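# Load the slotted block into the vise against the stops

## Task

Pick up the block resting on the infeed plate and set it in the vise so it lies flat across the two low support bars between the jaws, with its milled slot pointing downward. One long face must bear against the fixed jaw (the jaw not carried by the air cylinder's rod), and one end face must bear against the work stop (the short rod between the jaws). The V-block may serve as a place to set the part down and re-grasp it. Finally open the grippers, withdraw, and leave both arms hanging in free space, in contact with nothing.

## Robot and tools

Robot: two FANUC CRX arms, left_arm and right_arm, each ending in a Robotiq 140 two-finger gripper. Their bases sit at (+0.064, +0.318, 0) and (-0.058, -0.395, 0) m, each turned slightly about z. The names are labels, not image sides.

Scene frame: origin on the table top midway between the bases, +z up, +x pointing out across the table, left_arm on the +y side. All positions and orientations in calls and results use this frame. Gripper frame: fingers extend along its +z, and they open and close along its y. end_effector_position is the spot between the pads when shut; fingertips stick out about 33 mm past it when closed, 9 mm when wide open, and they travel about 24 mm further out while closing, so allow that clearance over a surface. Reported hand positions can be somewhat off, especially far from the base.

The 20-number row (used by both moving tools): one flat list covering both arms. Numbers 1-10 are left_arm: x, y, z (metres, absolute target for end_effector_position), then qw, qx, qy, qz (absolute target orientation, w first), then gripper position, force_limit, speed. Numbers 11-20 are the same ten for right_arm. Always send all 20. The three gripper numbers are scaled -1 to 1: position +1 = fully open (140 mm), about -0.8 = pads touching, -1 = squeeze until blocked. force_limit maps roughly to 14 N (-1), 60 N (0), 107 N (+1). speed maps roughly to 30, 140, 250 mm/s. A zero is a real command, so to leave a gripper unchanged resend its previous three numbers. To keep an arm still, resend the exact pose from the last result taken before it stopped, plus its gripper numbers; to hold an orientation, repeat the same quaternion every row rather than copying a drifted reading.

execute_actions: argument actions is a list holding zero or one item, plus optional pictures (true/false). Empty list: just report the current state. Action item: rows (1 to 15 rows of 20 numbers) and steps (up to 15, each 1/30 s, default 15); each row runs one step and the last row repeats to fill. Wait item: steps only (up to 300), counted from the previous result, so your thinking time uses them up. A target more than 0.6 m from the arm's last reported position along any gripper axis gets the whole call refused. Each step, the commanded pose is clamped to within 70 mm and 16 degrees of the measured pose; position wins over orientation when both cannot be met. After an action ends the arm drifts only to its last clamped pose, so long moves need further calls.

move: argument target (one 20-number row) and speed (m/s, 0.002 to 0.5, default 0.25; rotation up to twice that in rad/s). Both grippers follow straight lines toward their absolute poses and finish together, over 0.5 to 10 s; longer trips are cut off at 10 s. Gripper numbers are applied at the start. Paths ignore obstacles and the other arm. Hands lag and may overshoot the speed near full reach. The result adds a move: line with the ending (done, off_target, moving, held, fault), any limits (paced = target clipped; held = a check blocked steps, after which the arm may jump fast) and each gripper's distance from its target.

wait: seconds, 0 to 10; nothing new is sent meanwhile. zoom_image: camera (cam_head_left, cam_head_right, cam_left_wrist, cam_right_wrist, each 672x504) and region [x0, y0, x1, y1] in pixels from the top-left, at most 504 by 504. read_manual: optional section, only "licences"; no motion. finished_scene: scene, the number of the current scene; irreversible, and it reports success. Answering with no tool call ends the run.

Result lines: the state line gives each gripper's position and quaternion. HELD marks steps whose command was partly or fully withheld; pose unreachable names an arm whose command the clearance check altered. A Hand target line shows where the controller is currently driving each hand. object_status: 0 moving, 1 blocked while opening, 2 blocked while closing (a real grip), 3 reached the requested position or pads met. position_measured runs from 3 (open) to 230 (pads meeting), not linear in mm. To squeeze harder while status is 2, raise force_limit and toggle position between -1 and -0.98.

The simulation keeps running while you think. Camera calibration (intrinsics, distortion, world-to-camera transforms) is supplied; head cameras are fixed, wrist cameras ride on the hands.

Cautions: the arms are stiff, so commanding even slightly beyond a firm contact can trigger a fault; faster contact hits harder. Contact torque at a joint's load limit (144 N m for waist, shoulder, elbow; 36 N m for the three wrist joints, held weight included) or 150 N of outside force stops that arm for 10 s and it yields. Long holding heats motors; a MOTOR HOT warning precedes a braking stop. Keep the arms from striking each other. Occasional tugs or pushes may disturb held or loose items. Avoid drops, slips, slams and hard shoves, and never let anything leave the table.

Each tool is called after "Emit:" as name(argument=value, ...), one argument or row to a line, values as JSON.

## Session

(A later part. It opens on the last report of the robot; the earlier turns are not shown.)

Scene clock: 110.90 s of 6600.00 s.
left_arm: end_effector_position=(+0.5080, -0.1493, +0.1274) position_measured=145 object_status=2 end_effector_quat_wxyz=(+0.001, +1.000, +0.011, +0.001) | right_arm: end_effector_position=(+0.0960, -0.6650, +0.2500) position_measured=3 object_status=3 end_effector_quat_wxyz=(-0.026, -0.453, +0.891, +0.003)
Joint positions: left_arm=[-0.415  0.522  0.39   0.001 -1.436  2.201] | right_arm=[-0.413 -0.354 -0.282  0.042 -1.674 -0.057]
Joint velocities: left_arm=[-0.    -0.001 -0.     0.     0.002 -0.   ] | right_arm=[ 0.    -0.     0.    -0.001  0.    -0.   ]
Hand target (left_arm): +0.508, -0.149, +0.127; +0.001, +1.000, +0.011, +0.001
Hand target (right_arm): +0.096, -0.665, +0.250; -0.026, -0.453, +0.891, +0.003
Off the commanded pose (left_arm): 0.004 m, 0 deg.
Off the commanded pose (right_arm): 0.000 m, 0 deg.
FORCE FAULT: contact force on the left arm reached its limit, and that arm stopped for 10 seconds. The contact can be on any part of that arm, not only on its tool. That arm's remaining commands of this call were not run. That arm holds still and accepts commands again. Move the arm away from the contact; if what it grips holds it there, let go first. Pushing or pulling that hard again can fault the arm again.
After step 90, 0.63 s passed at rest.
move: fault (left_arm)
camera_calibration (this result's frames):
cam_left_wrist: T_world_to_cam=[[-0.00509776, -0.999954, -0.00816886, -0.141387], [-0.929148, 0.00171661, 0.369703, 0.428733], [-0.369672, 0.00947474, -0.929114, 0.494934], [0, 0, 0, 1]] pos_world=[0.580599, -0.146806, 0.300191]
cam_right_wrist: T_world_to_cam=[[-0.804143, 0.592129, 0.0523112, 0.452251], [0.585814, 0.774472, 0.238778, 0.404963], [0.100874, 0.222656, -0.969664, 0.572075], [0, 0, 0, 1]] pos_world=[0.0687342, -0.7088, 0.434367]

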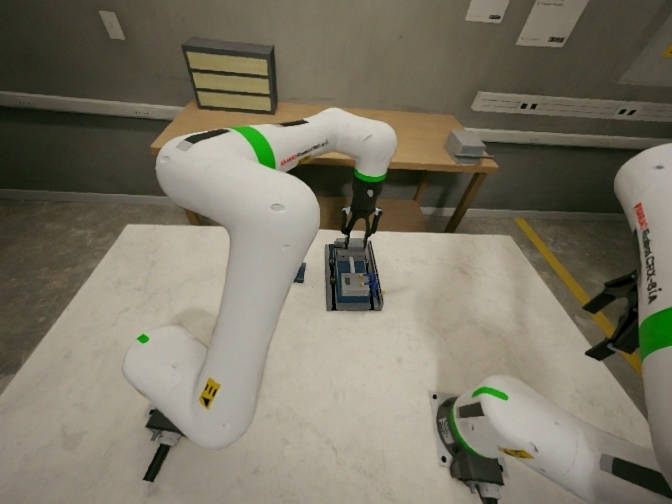

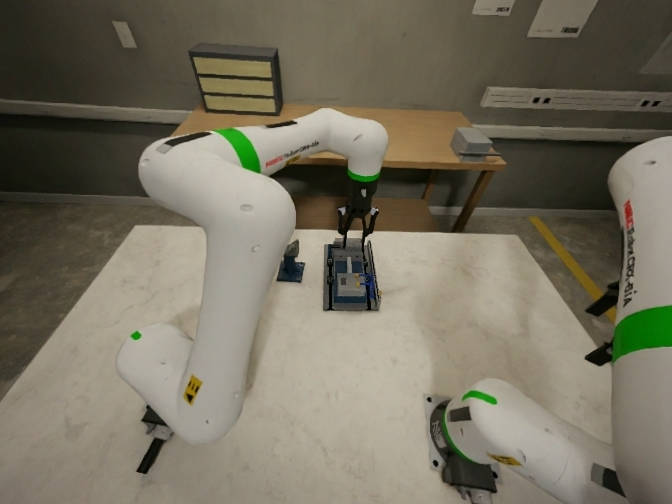

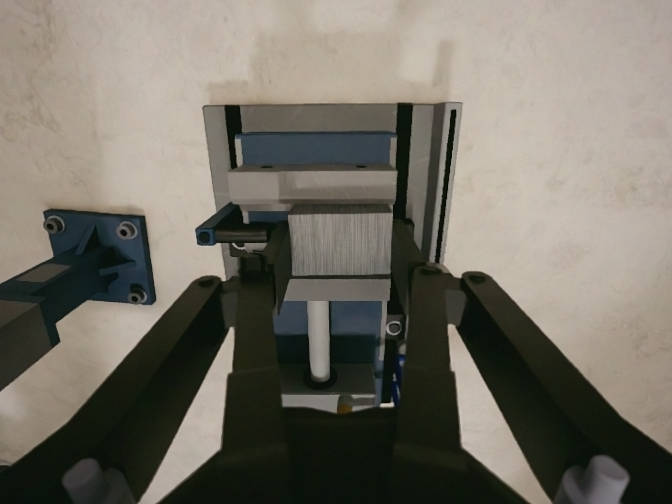

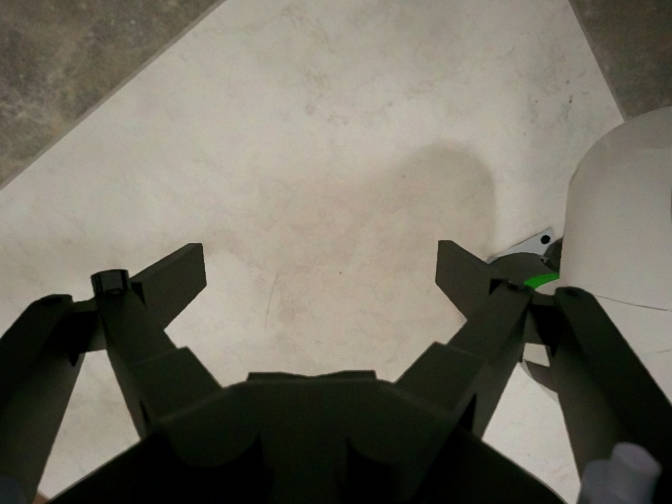

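Emit:
move(
  target=[0.508,-0.149,0.128,0,1,0.011,0,-0.04,-1,0,0.096,-0.665,0.25,-0.026,-0.453,0.891,0.003,1,0,0],
)

Emit:
move(
  target=[0.506,-0.149,0.1295,0,1,0.011,0,-1,-1,-1,0.096,-0.665,0.25,-0.026,-0.453,0.891,0.003,1,0,0],
)

Emit:
move(
  target=[0.512,-0.143,0.1295,0,1,0.011,0,-1,-1,-1,0.096,-0.665,0.25,-0.026,-0.453,0.891,0.003,1,0,0],
  speed=0.008,
)

Emit:
zoom_image(
  camera="cam_left_wrist",
  region=[190,150,430,300],
)

Scene clock: 118.57 s of 6600.00 s.
left_arm: end_effector_position=(+0.5080, -0.1490, +0.1280) position_measured=134 object_status=3 end_effector_quat_wxyz=(-0.000, +1.000, +0.011, +0.000) | right_arm: end_effector_position=(+0.0960, -0.6650, +0.2500) position_measured=3 object_status=3 end_effector_quat_wxyz=(-0.026, -0.453, +0.891, +0.003)
Joint positions: left_arm=[-0.415  0.523  0.393 -0.    -1.441  2.201] | right_arm=[-0.413 -0.354 -0.282  0.042 -1.674 -0.057]
Joint velocities: left_arm=[ 0.    -0.    -0.001  0.    -0.001 -0.   ] | right_arm=[ 0.     0.001 -0.001 -0.001  0.001 -0.   ]
Hand target (left_arm): +0.508, -0.149, +0.128; -0.000, +1.000, +0.011, +0.000
Hand target (right_arm): +0.096, -0.665, +0.250; -0.026, -0.453, +0.891, +0.003
Off the commanded pose (left_arm): 0.000 m, 0 deg.
Off the commanded pose (right_arm): 0.000 m, 0 deg.
After step 90, 3.97 s passed at rest.
move: done
camera_calibration (this result's frames):
cam_left_wrist: T_world_to_cam=[[-0.00519151, -0.999937, -0.00996941, -0.140819], [-0.928572, 0.00112061, 0.37115, 0.42793], [-0.371115, 0.0111841, -0.928519, 0.496343], [0, 0, 0, 1]] pos_world=[0.580834, -0.146841, 0.300634]
cam_right_wrist: T_world_to_cam=[[-0.804143, 0.592129, 0.0523116, 0.452251], [0.585814, 0.774472, 0.238778, 0.404963], [0.100873, 0.222656, -0.969664, 0.572075], [0, 0, 0, 1]] pos_world=[0.0687342, -0.7088, 0.434367]

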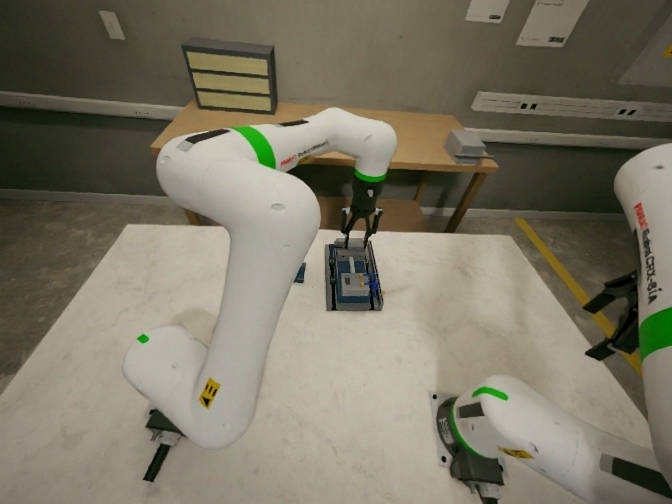

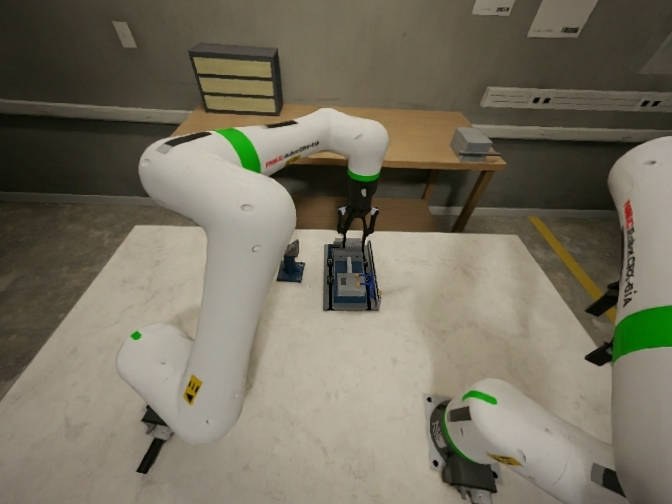

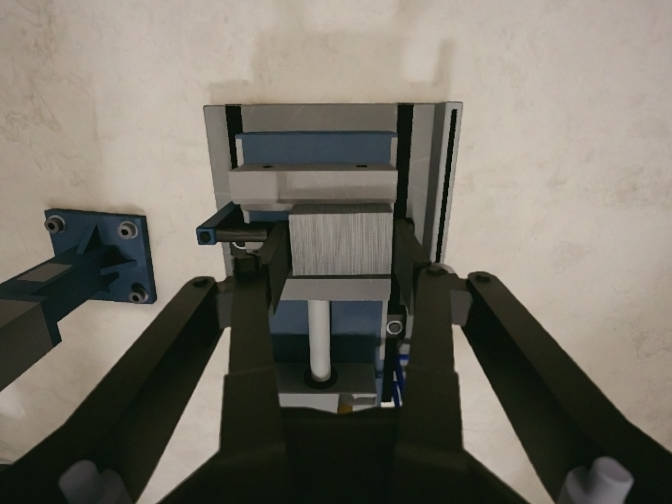

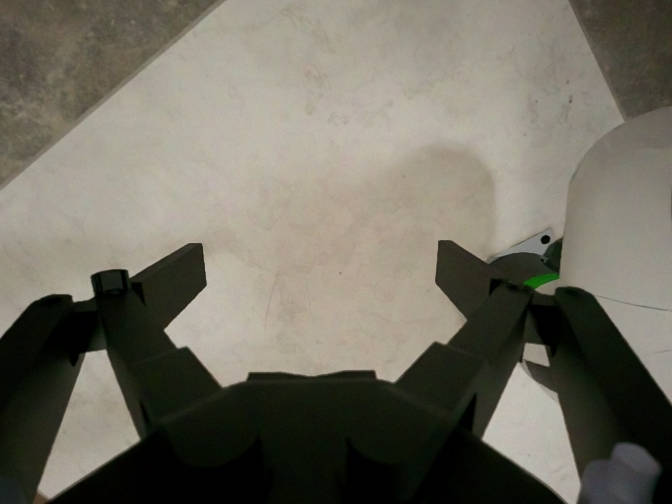

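Scene clock: 119.27 s of 6600.00 s.
left_arm: end_effector_position=(+0.5060, -0.1490, +0.1295) position_measured=140 object_status=2 end_effector_quat_wxyz=(-0.000, +1.000, +0.011, +0.000) | right_arm: end_effector_position=(+0.0960, -0.6650, +0.2500) position_measured=3 object_status=3 end_effector_quat_wxyz=(-0.026, -0.453, +0.891, +0.003)
Joint positions: left_arm=[-0.417  0.519  0.391 -0.    -1.442  2.202] | right_arm=[-0.413 -0.354 -0.282  0.042 -1.674 -0.057]
Joint velocities: left_arm=[ 0.     0.     0.     0.    -0.001 -0.   ] | right_arm=[ 0.    -0.001 -0.    -0.001  0.    -0.   ]
Hand target (left_arm): +0.506, -0.149, +0.129; +0.000, +1.000, +0.011, +0.000
Hand target (right_arm): +0.096, -0.665, +0.250; -0.026, -0.453, +0.891, +0.003
Off the commanded pose (left_arm): 0.000 m, 0 deg.
Off the commanded pose (right_arm): 0.000 m, 0 deg.
move: done
camera_calibration (this result's frames):
cam_left_wrist: T_world_to_cam=[[-0.00518425, -0.999937, -0.0100011, -0.140802], [-0.928582, 0.00110241, 0.371126, 0.425534], [-0.371091, 0.0112108, -0.928529, 0.496982], [0, 0, 0, 1]] pos_world=[0.578838, -0.146834, 0.302127]
cam_right_wrist: T_world_to_cam=[[-0.804143, 0.592129, 0.0523114, 0.452251], [0.585814, 0.774472, 0.238778, 0.404963], [0.100874, 0.222656, -0.969664, 0.572075], [0, 0, 0, 1]] pos_world=[0.0687342, -0.7088, 0.434367]

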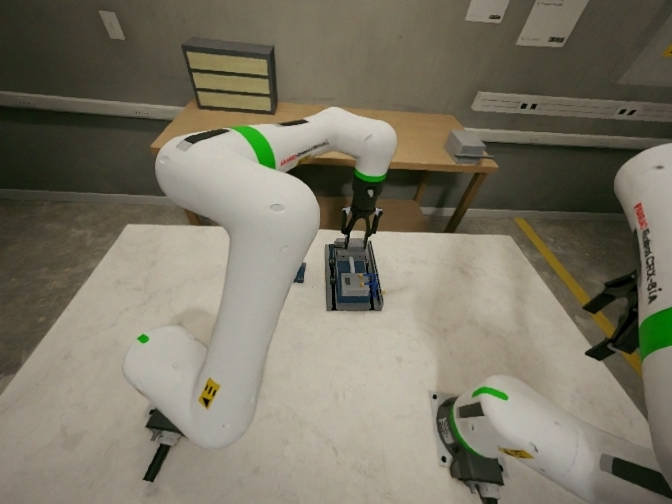

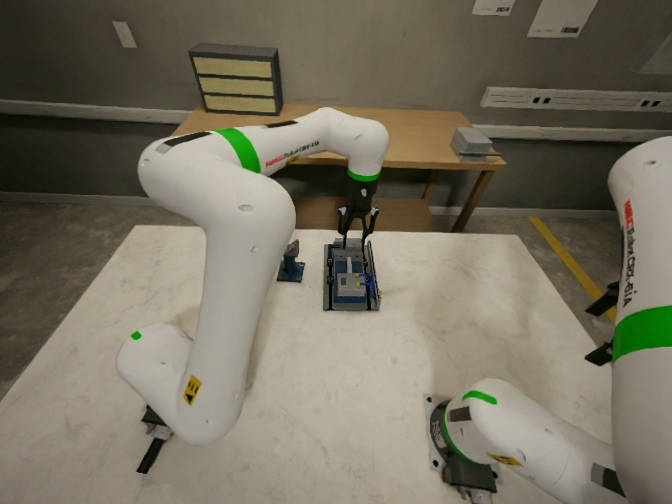

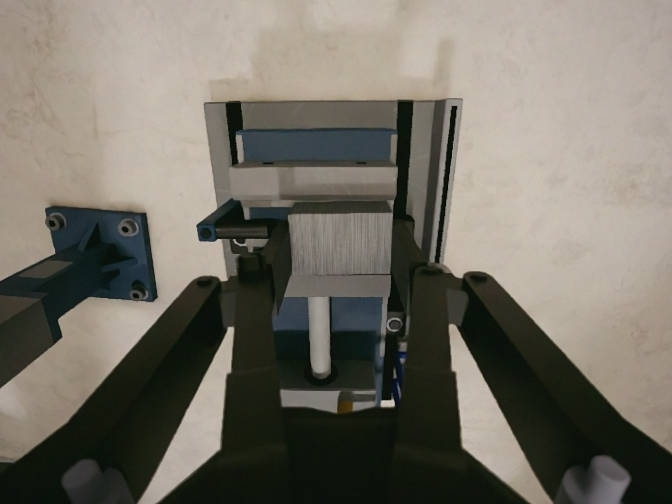

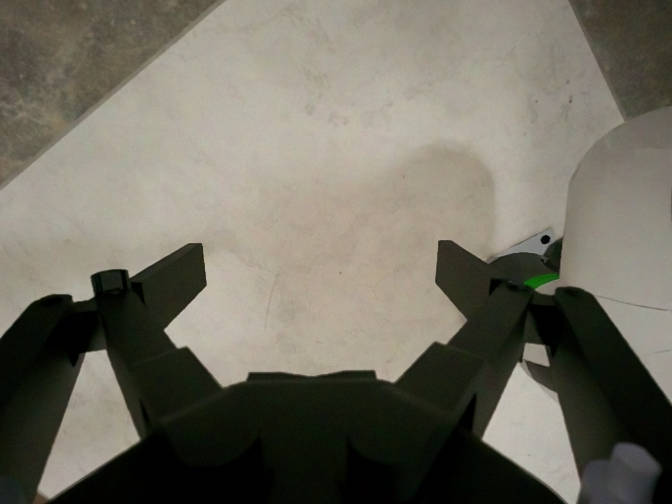

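Scene clock: 120.53 s of 6600.00 s.
left_arm: end_effector_position=(+0.5119, -0.1431, +0.1296) position_measured=140 object_status=2 end_effector_quat_wxyz=(+0.000, +1.000, +0.011, -0.000) | right_arm: end_effector_position=(+0.0960, -0.6650, +0.2500) position_measured=3 object_status=3 end_effector_quat_wxyz=(-0.026, -0.453, +0.891, +0.003)
Joint positions: left_arm=[-0.404  0.518  0.39   0.    -1.442  2.189] | right_arm=[-0.413 -0.354 -0.282  0.042 -1.674 -0.057]
Joint velocities: left_arm=[ 0.001  0.     0.     0.    -0.001 -0.   ] | right_arm=[ 0.     0.     0.001  0.001  0.001 -0.   ]
Hand target (left_arm): +0.512, -0.143, +0.129; -0.000, +1.000, +0.011, -0.000
Hand target (right_arm): +0.096, -0.665, +0.250; -0.026, -0.453, +0.891, +0.003
Off the commanded pose (left_arm): 0.000 m, 0 deg.
Off the commanded pose (right_arm): 0.000 m, 0 deg.
move: done
camera_calibration (this result's frames):
cam_left_wrist: T_world_to_cam=[[-0.00524275, -0.999938, -0.00984196, -0.134852], [-0.928545, 0.00121469, 0.371219, 0.430969], [-0.371184, 0.0110849, -0.928493, 0.499204], [0, 0, 0, 1]] pos_world=[0.584763, -0.140901, 0.302197]
cam_right_wrist: T_world_to_cam=[[-0.804143, 0.592129, 0.0523116, 0.452251], [0.585814, 0.774472, 0.238778, 0.404963], [0.100873, 0.222656, -0.969664, 0.572075], [0, 0, 0, 1]] pos_world=[0.0687341, -0.7088, 0.434367]

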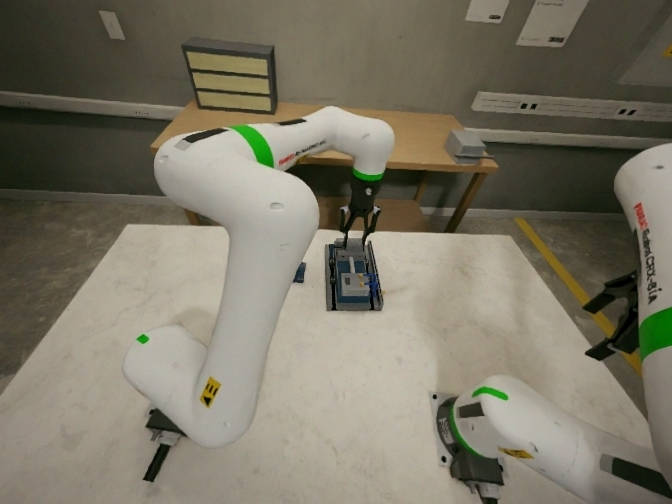

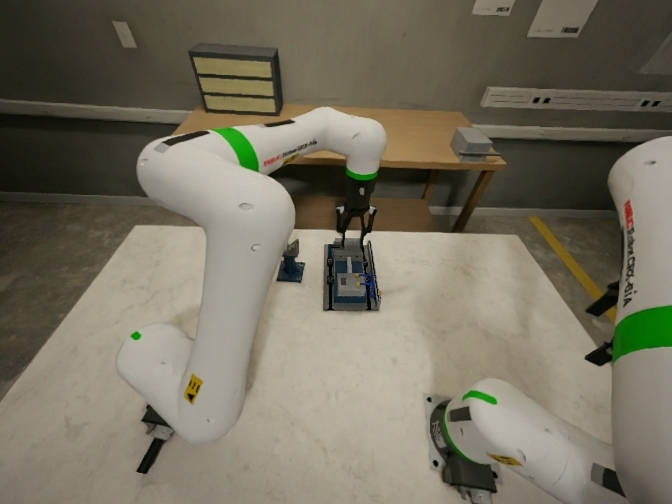

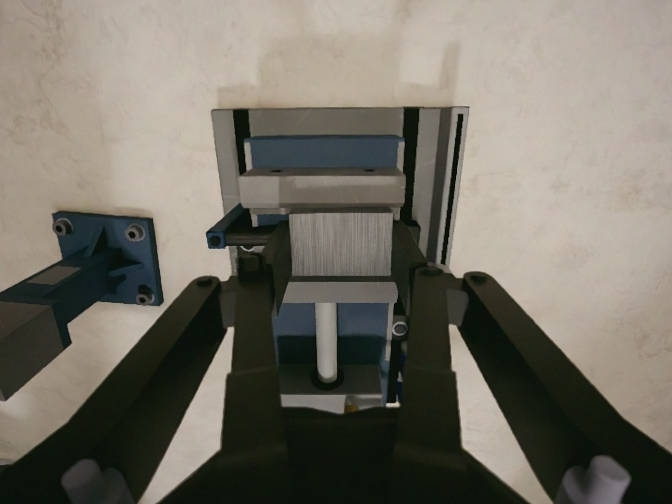

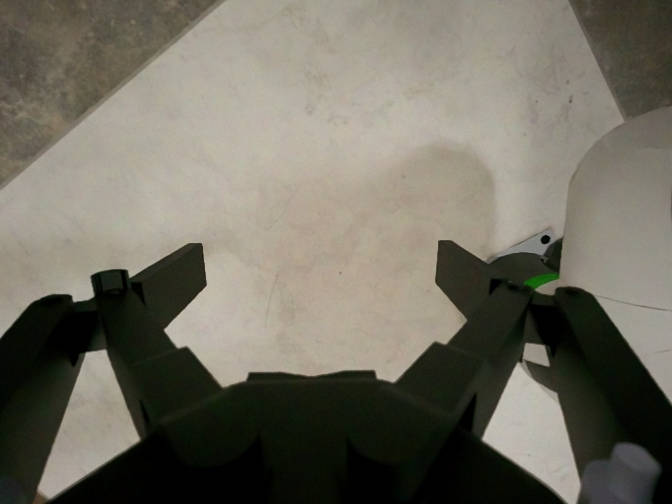

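Region (190, 150, 430, 300) of cam_left_wrist's 672x504 image, scaled by 2.100, with more detail than that image has; it fills the top 315 rows of this view, and the rest is white.

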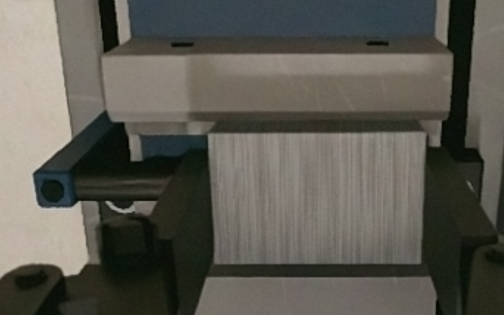

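Emit:
move(
  target=[0.514,-0.143,0.1295,0,1,0.011,0,-1,-1,-1,0.096,-0.665,0.25,-0.026,-0.453,0.891,0.003,1,0,0],
  speed=0.005,
)

Emit:
move(
  target=[0.514,-0.143,0.1295,0,1,0.011,0,1,-1,0,0.096,-0.665,0.25,-0.026,-0.453,0.891,0.003,1,0,0],
)

Emit:
move(
  target=[0.51,-0.11,0.125,0,1,0.011,0,1,-1,0,0.096,-0.665,0.25,-0.026,-0.453,0.891,0.003,1,0,0],
  speed=0.05,
)

Emit:
zoom_image(
  camera="cam_left_wrist",
  region=[200,150,480,320],
)

Scene clock: 129.17 s of 6600.00 s.
left_arm: end_effector_position=(+0.5140, -0.1430, +0.1295) position_measured=140 object_status=2 end_effector_quat_wxyz=(+0.000, +1.000, +0.011, +0.000) | right_arm: end_effector_position=(+0.0960, -0.6650, +0.2500) position_measured=3 object_status=3 end_effector_quat_wxyz=(-0.026, -0.453, +0.891, +0.003)
Joint positions: left_arm=[-0.402  0.522  0.395  0.    -1.444  2.187] | right_arm=[-0.413 -0.354 -0.282  0.042 -1.674 -0.057]
Joint velocities: left_arm=[-0.    -0.     0.002 -0.     0.001 -0.   ] | right_arm=[ 0.     0.001  0.    -0.001  0.001  0.   ]
Hand target (left_arm): +0.514, -0.143, +0.130; -0.000, +1.000, +0.011, -0.000
Hand target (right_arm): +0.096, -0.665, +0.250; -0.026, -0.453, +0.891, +0.003
Off the commanded pose (left_arm): 0.000 m, 0 deg.
Off the commanded pose (right_arm): 0.000 m, 0 deg.
After step 90, 4.93 s passed at rest.
move: done
camera_calibration (this result's frames):
cam_left_wrist: T_world_to_cam=[[-0.00517009, -0.999937, -0.00995503, -0.134791], [-0.928574, 0.00110612, 0.371145, 0.432943], [-0.371111, 0.0111628, -0.928521, 0.49989], [0, 0, 0, 1]] pos_world=[0.586837, -0.140842, 0.302132]
cam_right_wrist: T_world_to_cam=[[-0.804143, 0.592129, 0.0523117, 0.452251], [0.585814, 0.774472, 0.238778, 0.404963], [0.100873, 0.222656, -0.969664, 0.572075], [0, 0, 0, 1]] pos_world=[0.0687342, -0.7088, 0.434367]

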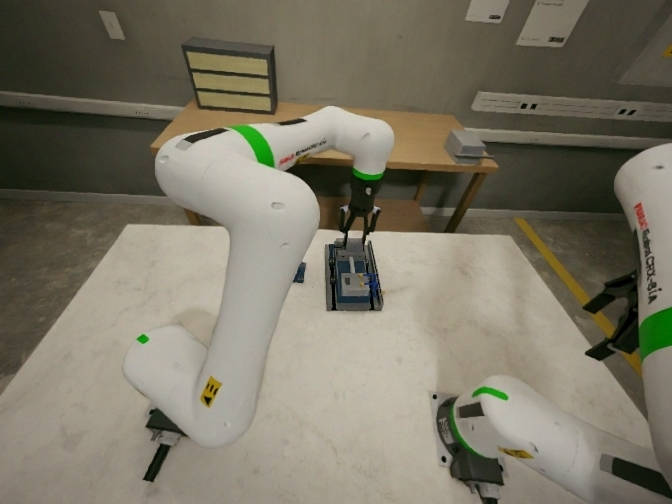

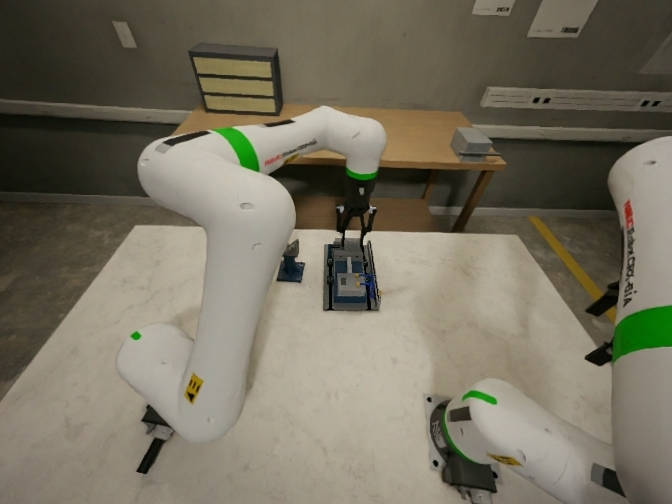

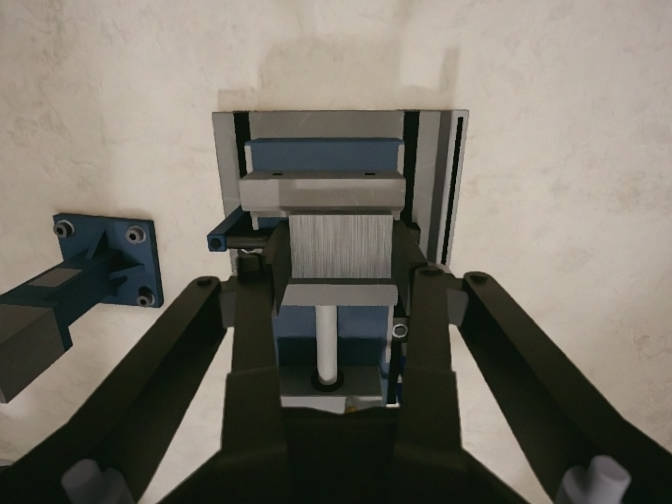

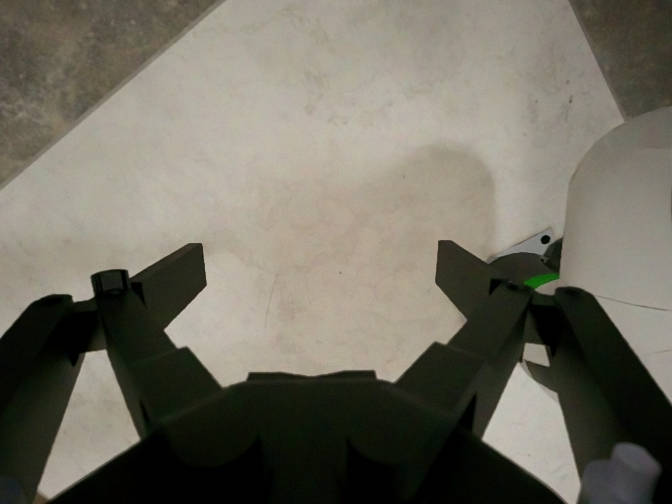

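Scene clock: 130.00 s of 6600.00 s.
left_arm: end_effector_position=(+0.5140, -0.1430, +0.1295) position_measured=3 object_status=0 end_effector_quat_wxyz=(+0.000, +1.000, +0.011, -0.000) | right_arm: end_effector_position=(+0.0960, -0.6650, +0.2500) position_measured=3 object_status=3 end_effector_quat_wxyz=(-0.026, -0.453, +0.891, +0.003)
Joint positions: left_arm=[-0.402  0.522  0.395  0.    -1.444  2.187] | right_arm=[-0.413 -0.354 -0.282  0.042 -1.674 -0.057]
Joint velocities: left_arm=[ 0.     0.    -0.001  0.    -0.001 -0.   ] | right_arm=[ 0.    -0.001  0.001  0.    -0.    -0.   ]
Hand target (left_arm): +0.514, -0.143, +0.129; -0.000, +1.000, +0.011, -0.000
Hand target (right_arm): +0.096, -0.665, +0.250; -0.026, -0.453, +0.891, +0.003
Off the commanded pose (left_arm): 0.000 m, 0 deg.
Off the commanded pose (right_arm): 0.000 m, 0 deg.
move: done
camera_calibration (this result's frames):
cam_left_wrist: T_world_to_cam=[[-0.00517566, -0.999937, -0.00995267, -0.13479], [-0.928572, 0.00111209, 0.371152, 0.432932], [-0.371117, 0.0111627, -0.928519, 0.499899], [0, 0, 0, 1]] pos_world=[0.586832, -0.140844, 0.302141]
cam_right_wrist: T_world_to_cam=[[-0.804143, 0.592129, 0.0523114, 0.452251], [0.585814, 0.774472, 0.238778, 0.404963], [0.100874, 0.222656, -0.969664, 0.572075], [0, 0, 0, 1]] pos_world=[0.0687341, -0.7088, 0.434367]

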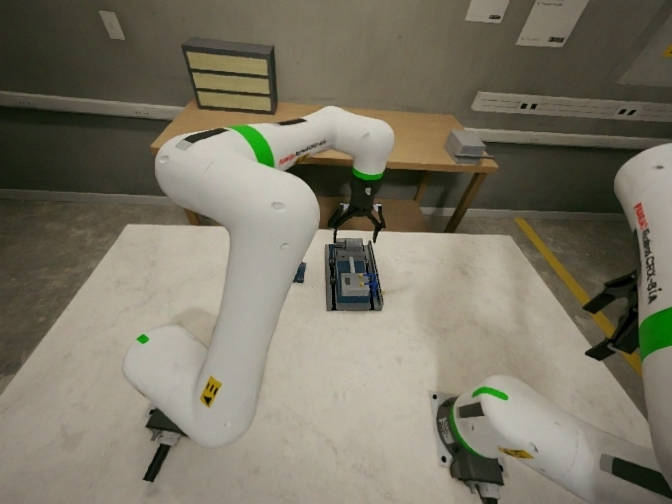

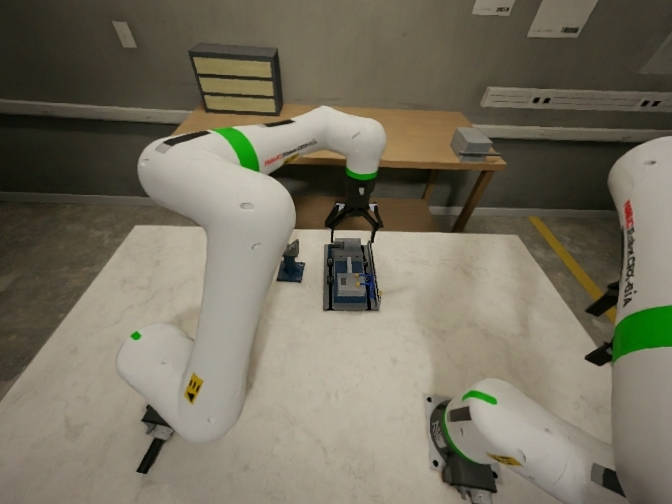

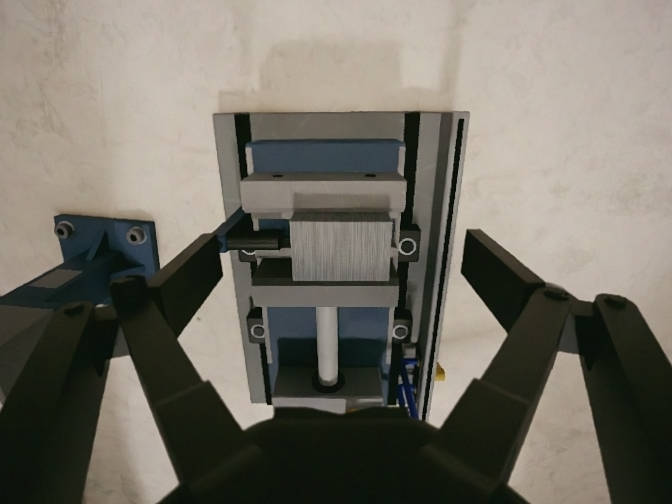

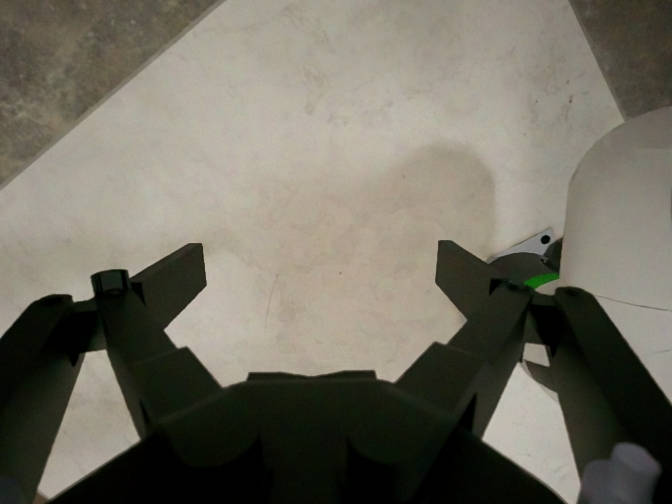

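Scene clock: 130.97 s of 6600.00 s.
left_arm: end_effector_position=(+0.5099, -0.1099, +0.1249) position_measured=3 object_status=3 end_effector_quat_wxyz=(-0.000, +1.000, +0.011, +0.000) | right_arm: end_effector_position=(+0.0960, -0.6650, +0.2500) position_measured=3 object_status=3 end_effector_quat_wxyz=(-0.026, -0.453, +0.891, +0.003)
Joint positions: left_arm=[-0.361  0.455  0.288 -0.    -1.403  2.146] | right_arm=[-0.413 -0.354 -0.282  0.042 -1.674 -0.057]
Joint velocities: left_arm=[ 0.    -0.    -0.001 -0.     0.001  0.   ] | right_arm=[ 0.    -0.     0.001  0.    -0.     0.   ]
Hand target (left_arm): +0.510, -0.110, +0.125; -0.000, +1.000, +0.011, -0.000
Hand target (right_arm): +0.096, -0.665, +0.250; -0.026, -0.453, +0.891, +0.003
Off the commanded pose (left_arm): 0.000 m, 0 deg.
Off the commanded pose (right_arm): 0.000 m, 0 deg.
move: done
camera_calibration (this result's frames):
cam_left_wrist: T_world_to_cam=[[-0.00527116, -0.999935, -0.0101519, -0.10172], [-0.928586, 0.00112729, 0.371115, 0.430839], [-0.371079, 0.0113831, -0.928532, 0.493791], [0, 0, 0, 1]] pos_world=[0.58277, -0.10782, 0.297577]
cam_right_wrist: T_world_to_cam=[[-0.804143, 0.592129, 0.0523112, 0.452251], [0.585814, 0.774472, 0.238778, 0.404963], [0.100874, 0.222656, -0.969664, 0.572075], [0, 0, 0, 1]] pos_world=[0.0687342, -0.7088, 0.434367]

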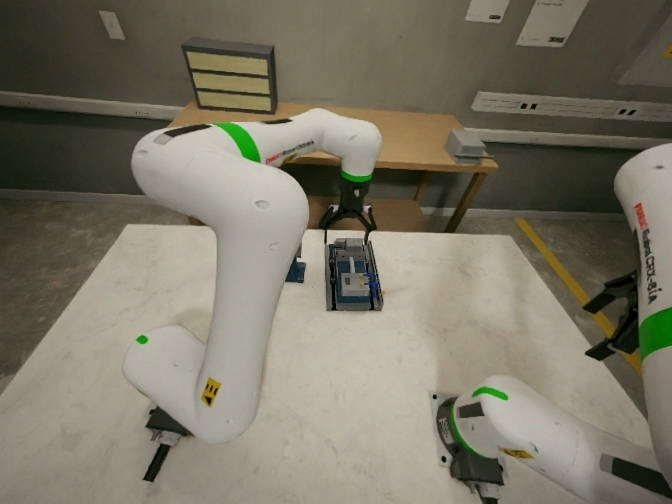

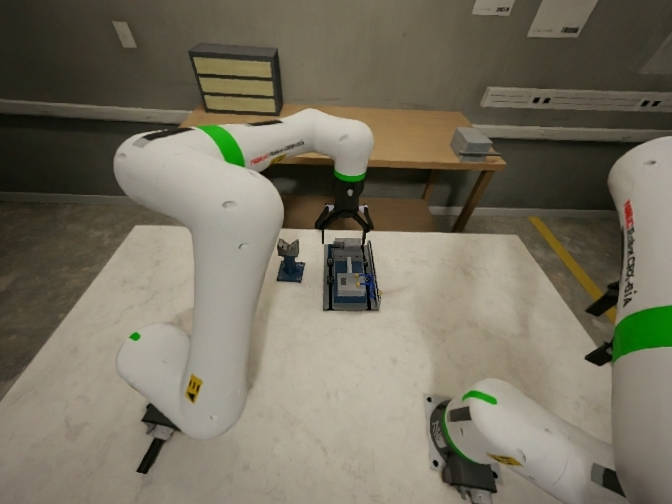

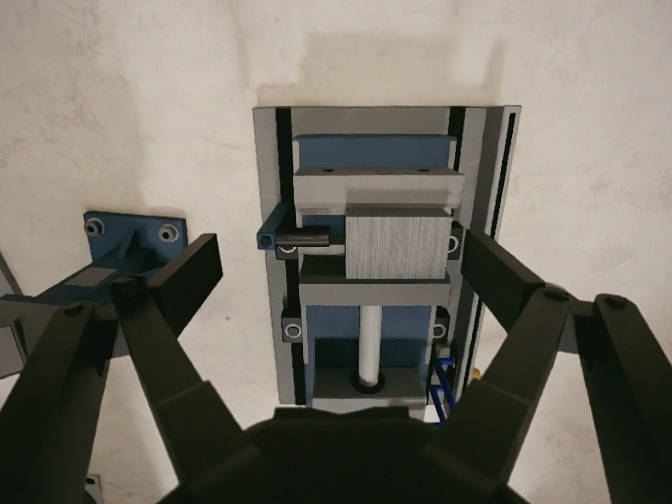

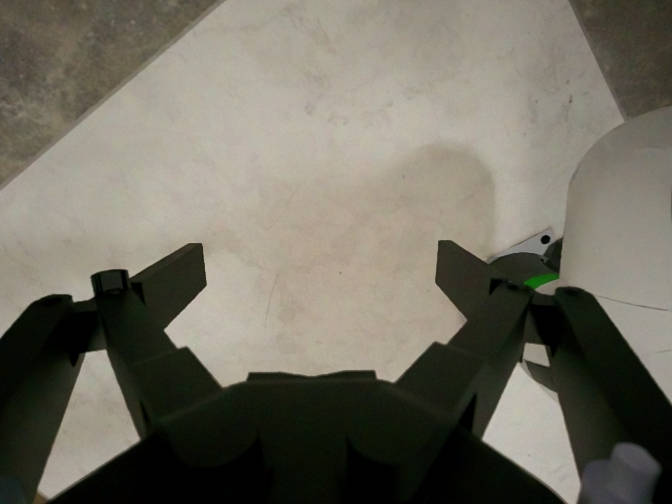

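Region (200, 150, 480, 320) of cam_left_wrist's 672x504 image, scaled by 1.800, with more detail than that image has; it fills the top 306 rows of this view, and the rest is white.

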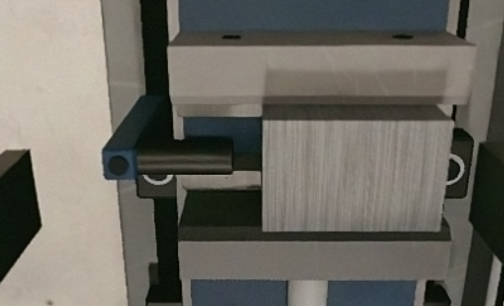

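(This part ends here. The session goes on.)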